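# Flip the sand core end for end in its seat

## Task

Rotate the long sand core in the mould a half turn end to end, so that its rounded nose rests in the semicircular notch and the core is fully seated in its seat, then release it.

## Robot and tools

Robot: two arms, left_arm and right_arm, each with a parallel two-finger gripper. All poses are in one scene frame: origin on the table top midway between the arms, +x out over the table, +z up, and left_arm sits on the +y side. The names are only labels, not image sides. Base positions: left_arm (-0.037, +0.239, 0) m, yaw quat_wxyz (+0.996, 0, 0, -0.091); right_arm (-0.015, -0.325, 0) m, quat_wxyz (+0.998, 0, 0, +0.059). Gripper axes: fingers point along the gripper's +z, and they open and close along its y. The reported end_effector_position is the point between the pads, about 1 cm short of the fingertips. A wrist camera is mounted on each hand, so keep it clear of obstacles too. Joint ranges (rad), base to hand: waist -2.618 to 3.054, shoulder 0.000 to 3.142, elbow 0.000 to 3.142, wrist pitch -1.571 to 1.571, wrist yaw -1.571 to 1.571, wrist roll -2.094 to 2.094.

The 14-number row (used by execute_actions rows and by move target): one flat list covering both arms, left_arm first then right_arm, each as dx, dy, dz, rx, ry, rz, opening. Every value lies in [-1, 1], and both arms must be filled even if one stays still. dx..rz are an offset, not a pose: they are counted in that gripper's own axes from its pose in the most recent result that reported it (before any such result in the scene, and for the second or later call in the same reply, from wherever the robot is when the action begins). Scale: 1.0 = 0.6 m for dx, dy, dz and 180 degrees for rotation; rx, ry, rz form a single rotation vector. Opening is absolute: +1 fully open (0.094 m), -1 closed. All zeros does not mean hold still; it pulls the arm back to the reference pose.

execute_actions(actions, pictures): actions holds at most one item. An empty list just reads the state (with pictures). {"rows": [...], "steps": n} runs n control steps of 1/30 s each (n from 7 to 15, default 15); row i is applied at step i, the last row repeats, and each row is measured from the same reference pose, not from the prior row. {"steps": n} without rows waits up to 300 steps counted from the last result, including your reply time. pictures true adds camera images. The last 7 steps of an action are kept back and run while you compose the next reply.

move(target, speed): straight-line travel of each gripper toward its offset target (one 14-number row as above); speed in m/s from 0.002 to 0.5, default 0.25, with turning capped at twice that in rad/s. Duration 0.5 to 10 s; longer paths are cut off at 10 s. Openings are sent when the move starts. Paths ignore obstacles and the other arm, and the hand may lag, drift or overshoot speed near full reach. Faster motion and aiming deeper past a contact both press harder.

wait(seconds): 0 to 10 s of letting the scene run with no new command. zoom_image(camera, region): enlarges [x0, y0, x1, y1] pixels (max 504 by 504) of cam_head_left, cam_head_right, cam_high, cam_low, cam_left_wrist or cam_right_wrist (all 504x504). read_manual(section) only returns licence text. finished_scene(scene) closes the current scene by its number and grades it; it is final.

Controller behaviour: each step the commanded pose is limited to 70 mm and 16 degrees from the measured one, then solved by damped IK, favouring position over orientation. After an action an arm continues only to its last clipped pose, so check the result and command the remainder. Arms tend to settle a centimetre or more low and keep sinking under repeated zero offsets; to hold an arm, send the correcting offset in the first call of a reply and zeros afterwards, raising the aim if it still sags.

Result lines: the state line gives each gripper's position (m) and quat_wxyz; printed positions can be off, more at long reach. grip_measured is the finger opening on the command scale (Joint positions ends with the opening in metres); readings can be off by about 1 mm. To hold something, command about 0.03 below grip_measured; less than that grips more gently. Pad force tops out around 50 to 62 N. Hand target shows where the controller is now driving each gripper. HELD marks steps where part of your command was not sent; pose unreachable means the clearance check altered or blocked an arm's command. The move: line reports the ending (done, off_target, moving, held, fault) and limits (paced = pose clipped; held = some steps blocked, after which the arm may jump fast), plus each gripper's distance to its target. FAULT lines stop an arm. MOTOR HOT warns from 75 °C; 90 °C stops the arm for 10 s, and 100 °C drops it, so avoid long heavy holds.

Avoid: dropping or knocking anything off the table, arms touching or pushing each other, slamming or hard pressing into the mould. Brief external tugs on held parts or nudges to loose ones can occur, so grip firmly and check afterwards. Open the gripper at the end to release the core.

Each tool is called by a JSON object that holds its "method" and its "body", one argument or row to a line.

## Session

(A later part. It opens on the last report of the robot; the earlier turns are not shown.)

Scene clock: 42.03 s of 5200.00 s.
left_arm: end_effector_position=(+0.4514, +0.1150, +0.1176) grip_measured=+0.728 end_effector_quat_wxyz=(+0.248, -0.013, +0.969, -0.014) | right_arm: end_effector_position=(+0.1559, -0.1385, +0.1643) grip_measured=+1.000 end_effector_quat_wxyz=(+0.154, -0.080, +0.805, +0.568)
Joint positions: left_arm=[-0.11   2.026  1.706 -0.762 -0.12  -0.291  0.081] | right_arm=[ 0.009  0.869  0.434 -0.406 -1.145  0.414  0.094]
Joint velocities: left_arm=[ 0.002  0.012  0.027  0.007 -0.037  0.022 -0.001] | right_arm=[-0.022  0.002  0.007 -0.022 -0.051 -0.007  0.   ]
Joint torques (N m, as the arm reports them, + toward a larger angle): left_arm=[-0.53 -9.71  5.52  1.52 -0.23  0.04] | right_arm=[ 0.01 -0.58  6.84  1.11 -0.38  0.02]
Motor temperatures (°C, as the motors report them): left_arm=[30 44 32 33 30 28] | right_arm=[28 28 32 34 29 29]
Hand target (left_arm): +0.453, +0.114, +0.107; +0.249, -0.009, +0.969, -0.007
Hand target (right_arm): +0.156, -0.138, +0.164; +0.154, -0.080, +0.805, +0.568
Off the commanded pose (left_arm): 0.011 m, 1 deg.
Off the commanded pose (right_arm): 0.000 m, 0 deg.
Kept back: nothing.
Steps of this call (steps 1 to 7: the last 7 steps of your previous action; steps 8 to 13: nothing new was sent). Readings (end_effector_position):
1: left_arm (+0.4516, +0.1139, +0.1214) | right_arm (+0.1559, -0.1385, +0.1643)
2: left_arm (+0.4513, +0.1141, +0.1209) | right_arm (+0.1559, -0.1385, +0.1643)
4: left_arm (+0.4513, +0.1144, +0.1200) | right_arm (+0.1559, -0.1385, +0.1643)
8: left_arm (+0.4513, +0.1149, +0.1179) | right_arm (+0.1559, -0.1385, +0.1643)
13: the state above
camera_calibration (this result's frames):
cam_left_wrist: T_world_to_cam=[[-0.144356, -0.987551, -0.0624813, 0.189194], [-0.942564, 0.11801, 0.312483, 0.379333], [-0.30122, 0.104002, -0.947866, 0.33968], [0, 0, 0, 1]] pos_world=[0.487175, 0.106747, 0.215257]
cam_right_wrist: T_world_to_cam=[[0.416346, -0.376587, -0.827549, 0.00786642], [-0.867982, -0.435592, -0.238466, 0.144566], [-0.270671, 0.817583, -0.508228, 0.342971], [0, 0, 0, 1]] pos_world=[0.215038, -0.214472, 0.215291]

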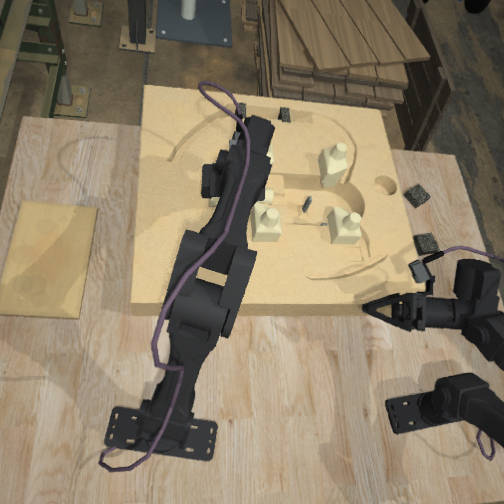

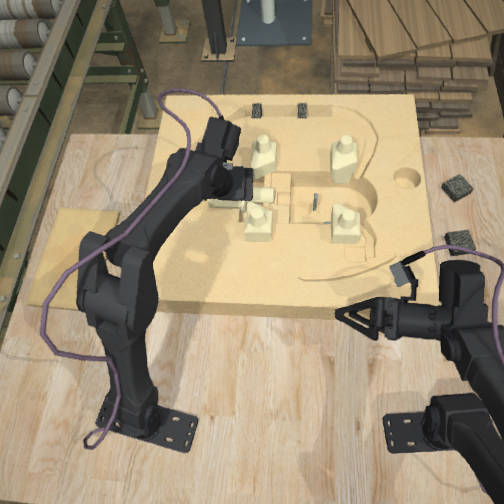

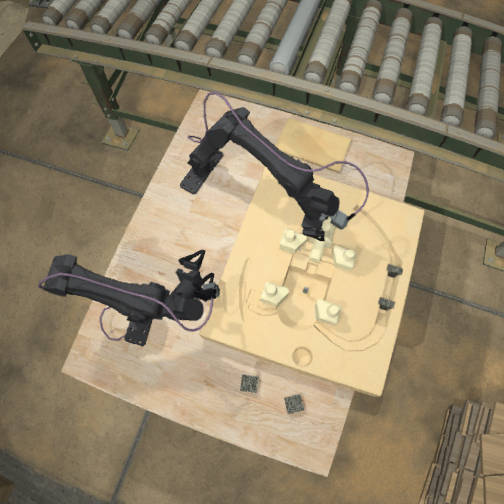

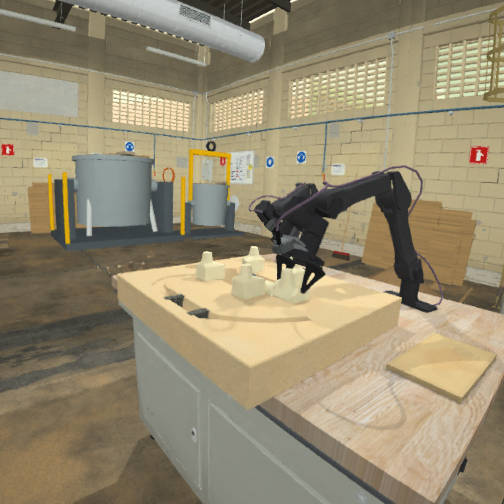

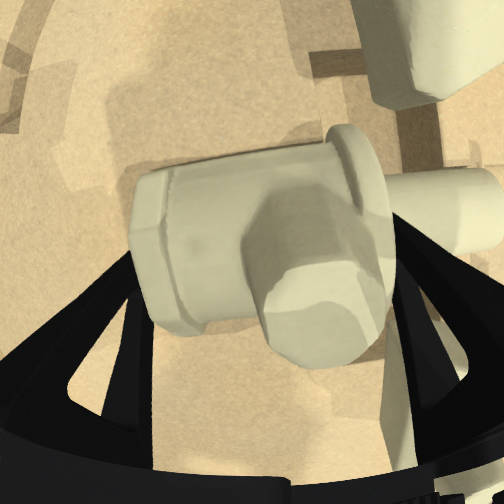

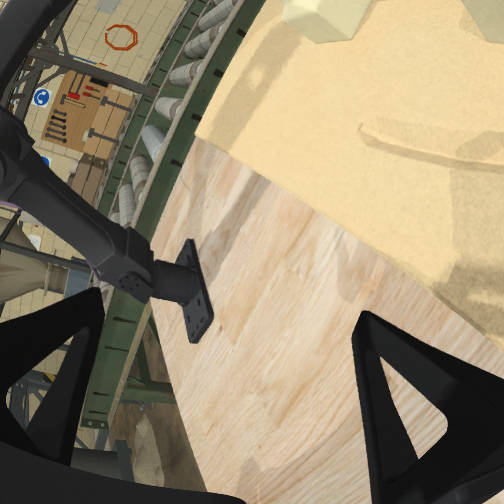

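{"method": "execute_actions", "body": {
  "actions": []
}}

{"method": "execute_actions", "body": {
  "actions": [
    {"rows":[[0,0,0,0,0,0,0.68,0,0,0,0,0,0,1],[0,0,0,0,0,0,0.68,0,0,0,0,0,0,1],[-0.003,0,-0.004,0,0,0,0.7,0,0,0,0,0,0,1],[-0.003,0,-0.004,0,0,0,0.75,0,0,0,0,0,0,1],[-0.003,0,-0.004,0,0,0,0.8,0,0,0,0,0,0,1],[-0.003,0,-0.004,0,0,0,0.9,0,0,0,0,0,0,1],[-0.003,0,-0.004,0,0,0,0.95,0,0,0,0,0,0,1]],"steps":15}
  ]
}}

{"method": "move", "body": {
  "target": [-0.07,0,-0.17,0,-0.02,0,0.95,0,0,0,0,0,0,1],
  "speed": 0.2
}}

{"method": "zoom_image", "body": {
  "camera": "cam_low",
  "region": [235,225,335,315]
}}

{"method": "zoom_image", "body": {
  "camera": "cam_head_right",
  "region": [180,140,300,240]
}}

Scene clock: 43.13 s of 5200.00 s.
left_arm: end_effector_position=(+0.4514, +0.1150, +0.1176) grip_measured=+0.728 end_effector_quat_wxyz=(+0.248, -0.013, +0.969, -0.014) | right_arm: end_effector_position=(+0.1559, -0.1385, +0.1643) grip_measured=+1.000 end_effector_quat_wxyz=(+0.154, -0.080, +0.805, +0.568)
Joint positions: left_arm=[-0.11   2.026  1.706 -0.762 -0.12  -0.291  0.081] | right_arm=[ 0.009  0.869  0.434 -0.406 -1.145  0.414  0.094]
Joint velocities: left_arm=[-0.007 -0.002 -0.022 -0.007 -0.007 -0.022 -0.001] | right_arm=[ 0.002 -0.002  0.012 -0.022 -0.037  0.022  0.   ]
Joint torques (N m, as the arm reports them, + toward a larger angle): left_arm=[-0.53 -9.76  5.52  1.52 -0.23  0.05] | right_arm=[ 0.01 -0.57  6.84  1.11 -0.38  0.03]
Motor temperatures (°C, as the motors report them): left_arm=[30 44 32 33 30 28] | right_arm=[28 28 32 34 29 29]
Hand target (left_arm): +0.453, +0.114, +0.107; +0.249, -0.009, +0.969, -0.007
Hand target (right_arm): +0.156, -0.138, +0.164; +0.154, -0.080, +0.805, +0.568
Off the commanded pose (left_arm): 0.011 m, 1 deg.
Off the commanded pose (right_arm): 0.000 m, 0 deg.
Kept back: nothing.
Steps of this call (steps 1 to 33: nothing new was sent). Readings (end_effector_position):
1: left_arm (+0.4514, +0.1150, +0.1176) | right_arm (+0.1559, -0.1385, +0.1643)
2: left_arm (+0.4514, +0.1150, +0.1176) | right_arm (+0.1559, -0.1385, +0.1643)
4: left_arm (+0.4514, +0.1150, +0.1176) | right_arm (+0.1559, -0.1385, +0.1643)
8: left_arm (+0.4514, +0.1150, +0.1176) | right_arm (+0.1559, -0.1385, +0.1643)
33: the state above
camera_calibration (this result's frames):
cam_left_wrist: T_world_to_cam=[[-0.144356, -0.987551, -0.0624813, 0.189194], [-0.942564, 0.11801, 0.312483, 0.379333], [-0.30122, 0.104002, -0.947866, 0.33968], [0, 0, 0, 1]] pos_world=[0.487175, 0.106747, 0.215257]
cam_right_wrist: T_world_to_cam=[[0.416346, -0.376587, -0.827549, 0.00786642], [-0.867982, -0.435592, -0.238466, 0.144566], [-0.270671, 0.817583, -0.508228, 0.342971], [0, 0, 0, 1]] pos_world=[0.215038, -0.214472, 0.215291]

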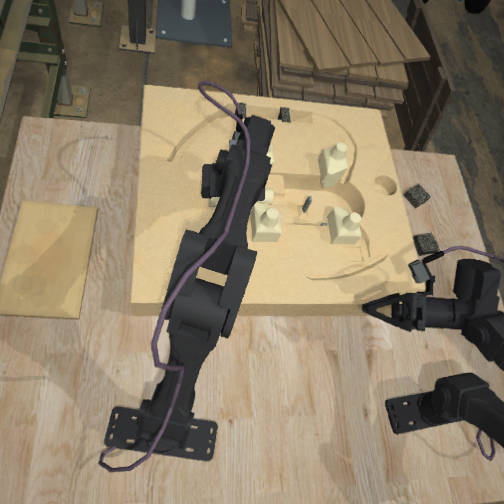

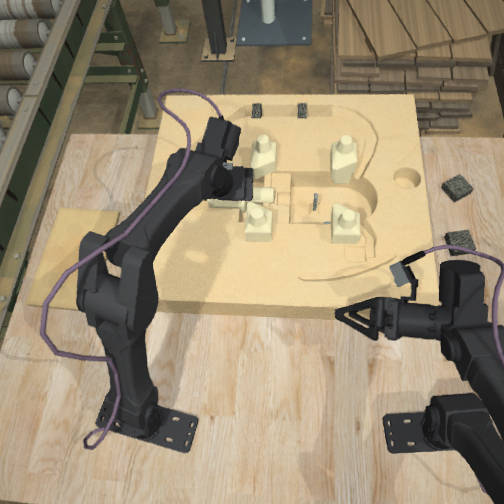

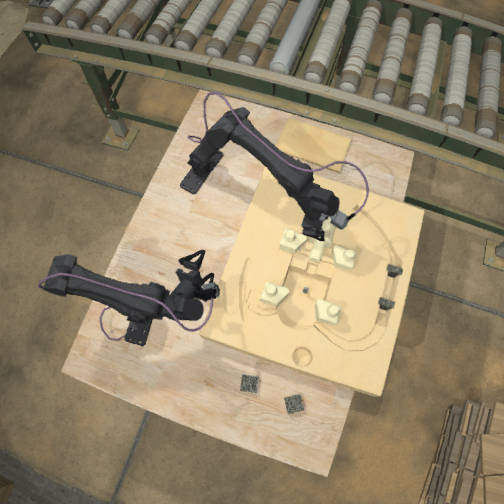

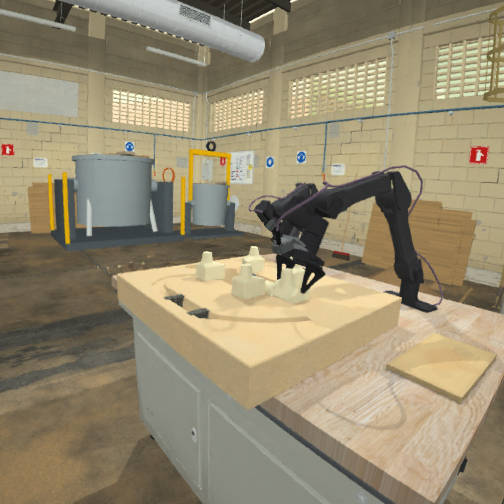

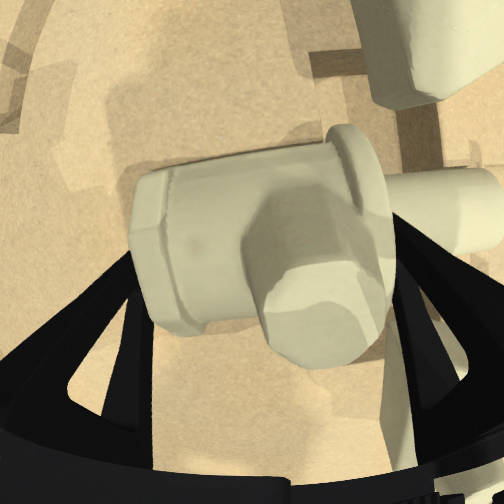

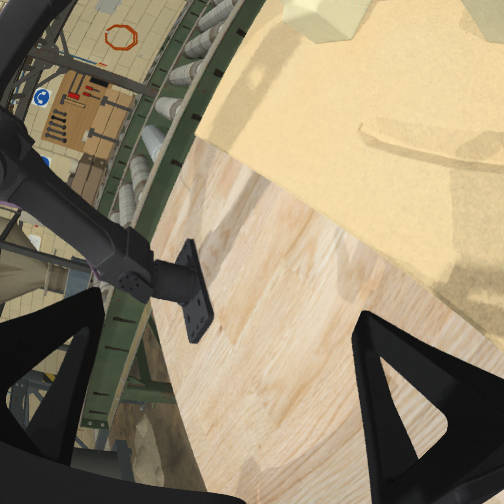

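Scene clock: 43.40 s of 5200.00 s.
left_arm: end_effector_position=(+0.4509, +0.1156, +0.1173) grip_measured=+0.940 end_effector_quat_wxyz=(+0.247, -0.014, +0.969, -0.013) | right_arm: end_effector_position=(+0.1559, -0.1385, +0.1643) grip_measured=+1.000 end_effector_quat_wxyz=(+0.154, -0.080, +0.805, +0.568)
Joint positions: left_arm=[-0.11   2.026  1.706 -0.765 -0.12  -0.291  0.091] | right_arm=[ 0.009  0.869  0.434 -0.406 -1.145  0.414  0.094]
Joint velocities: left_arm=[-0.007  0.012  0.007 -0.051  0.007 -0.007  0.014] | right_arm=[-0.007 -0.002 -0.007  0.037  0.007 -0.007  0.   ]
Joint torques (N m, as the arm reports them, + toward a larger angle): left_arm=[ -0.04 -10.71   8.65   1.15  -0.07   0.02] | right_arm=[ 0.   -0.57  6.82  1.11 -0.39  0.02]
Motor temperatures (°C, as the motors report them): left_arm=[30 44 32 33 30 28] | right_arm=[28 28 32 34 29 29]
Steps of this call (steps 1 to 8: the first 8 steps of this action). Readings (end_effector_position):
1: left_arm (+0.4512, +0.1150, +0.1175) | right_arm (+0.1559, -0.1385, +0.1643)
2: left_arm (+0.4511, +0.1150, +0.1174) | right_arm (+0.1559, -0.1385, +0.1643)
4: left_arm (+0.4510, +0.1151, +0.1173) | right_arm (+0.1559, -0.1385, +0.1643)
8: the state above

Scene clock: 44.90 s of 5200.00 s.
left_arm: end_effector_position=(+0.4376, +0.1184, +0.2179) grip_measured=+0.947 end_effector_quat_wxyz=(+0.268, -0.014, +0.963, -0.016) | right_arm: end_effector_position=(+0.1559, -0.1385, +0.1643) grip_measured=+1.000 end_effector_quat_wxyz=(+0.154, -0.080, +0.805, +0.568)
Joint positions: left_arm=[-0.115  1.966  2.002 -1.076 -0.13  -0.291  0.091] | right_arm=[ 0.009  0.869  0.434 -0.406 -1.145  0.414  0.094]
Joint velocities: left_arm=[ 0.002 -0.002 -0.007 -0.007 -0.022  0.037 -0.   ] | right_arm=[ 0.007  0.002 -0.007 -0.022 -0.051  0.007  0.   ]
Joint torques (N m, as the arm reports them, + toward a larger angle): left_arm=[ -0.76 -10.04   9.66   1.16  -0.23  -0.04] | right_arm=[ 0.01 -0.57  6.84  1.11 -0.38  0.02]
Motor temperatures (°C, as the motors report them): left_arm=[30 44 32 33 30 28] | right_arm=[28 28 32 34 29 29]
Hand target (left_arm): +0.439, +0.117, +0.227; +0.277, -0.014, +0.961, -0.013
Hand target (right_arm): +0.156, -0.138, +0.164; +0.154, -0.080, +0.805, +0.568
Off your previous action's commanded pose (left_arm): 0.003 m, 0 deg at its last step (step 7 of this call).
Off your previous action's commanded pose (right_arm): 0.000 m, 0 deg at its last step (step 7 of this call).
Off the commanded pose (left_arm): 0.009 m, 1 deg.
Off the commanded pose (right_arm): 0.000 m, 0 deg.
Kept back: nothing.
move: done
camera_calibration (this result's frames):
cam_left_wrist: T_world_to_cam=[[-0.14116, -0.987889, -0.0644132, 0.195946], [-0.954885, 0.118694, 0.272224, 0.348693], [-0.261282, 0.0999342, -0.960076, 0.415926], [0, 0, 0, 1]] pos_world=[0.469295, 0.11062, 0.317019]
cam_right_wrist: T_world_to_cam=[[0.416346, -0.376587, -0.827549, 0.00786642], [-0.867982, -0.435592, -0.238466, 0.144566], [-0.270671, 0.817583, -0.508228, 0.342971], [0, 0, 0, 1]] pos_world=[0.215038, -0.214472, 0.215291]

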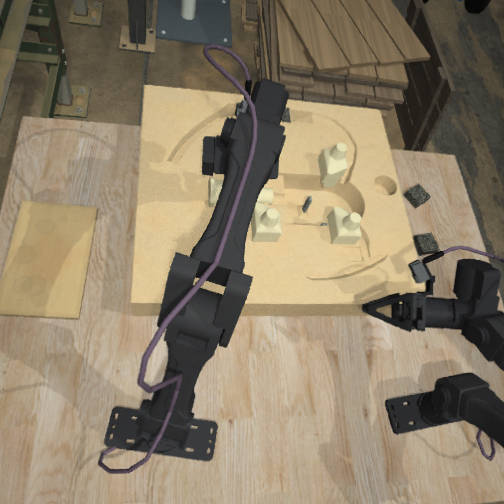

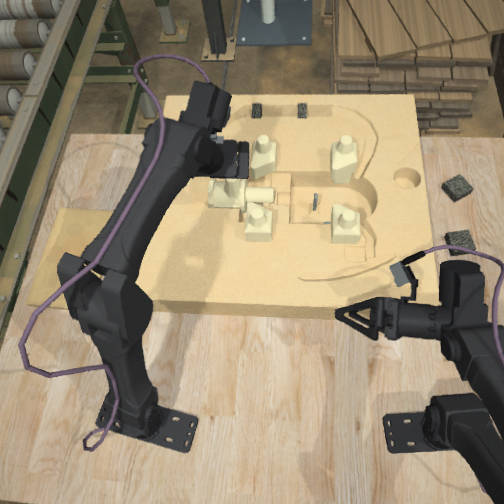

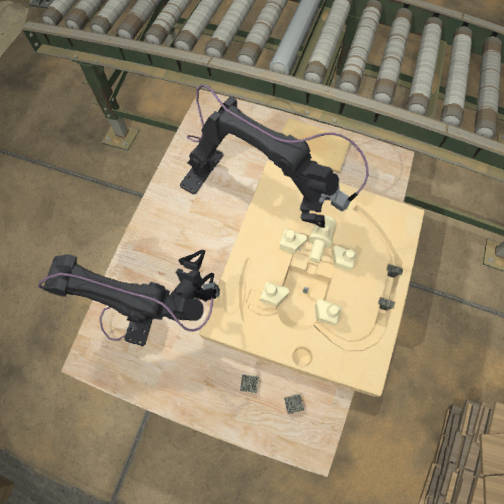

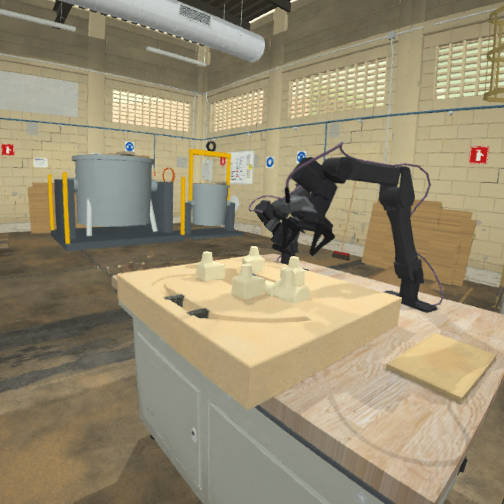

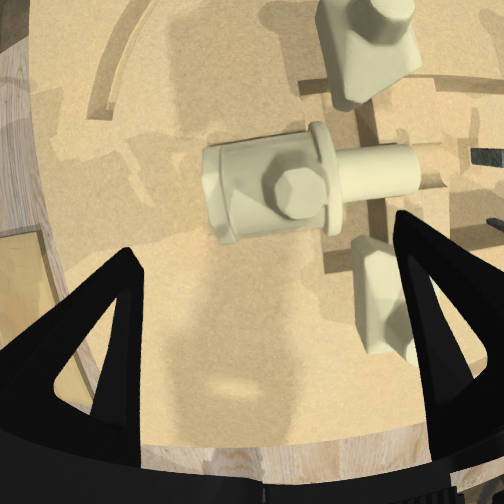

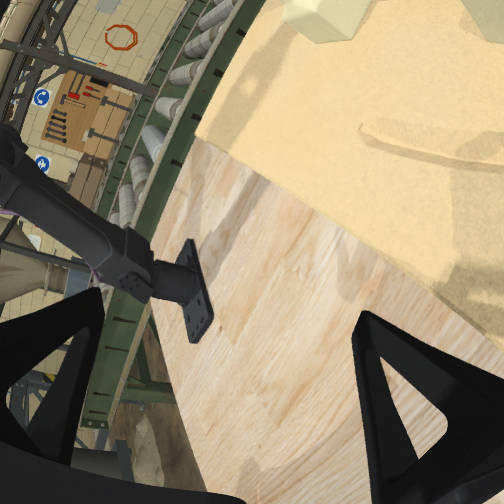

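Region (235, 225, 335, 315) of cam_low's 504x504 image, scaled by 5.040, with more detail than that image has; it fills the top 454 rows of this view, and the rest is white.

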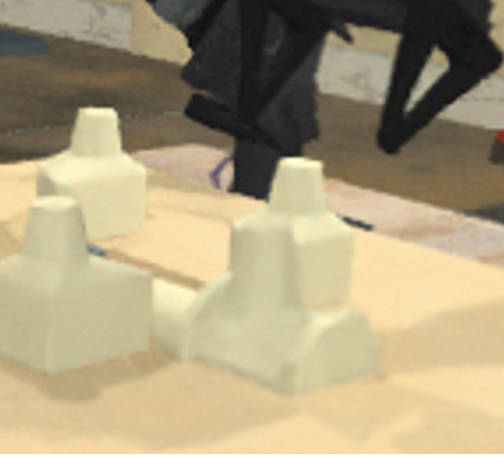

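Region (180, 140, 300, 240) of cam_head_right's 504x504 image, scaled by 4.200, with more detail than that image has.

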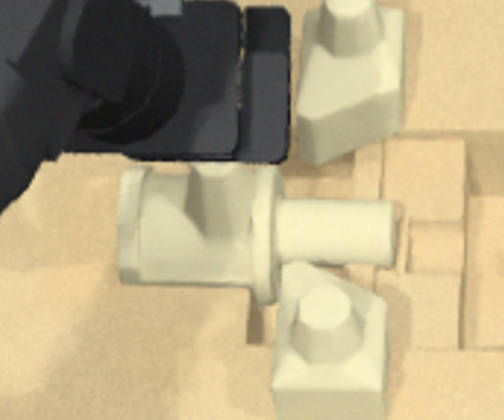

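{"method": "finished_scene", "body": {
  "scene": 2
}}

The scene is finished: the task was done.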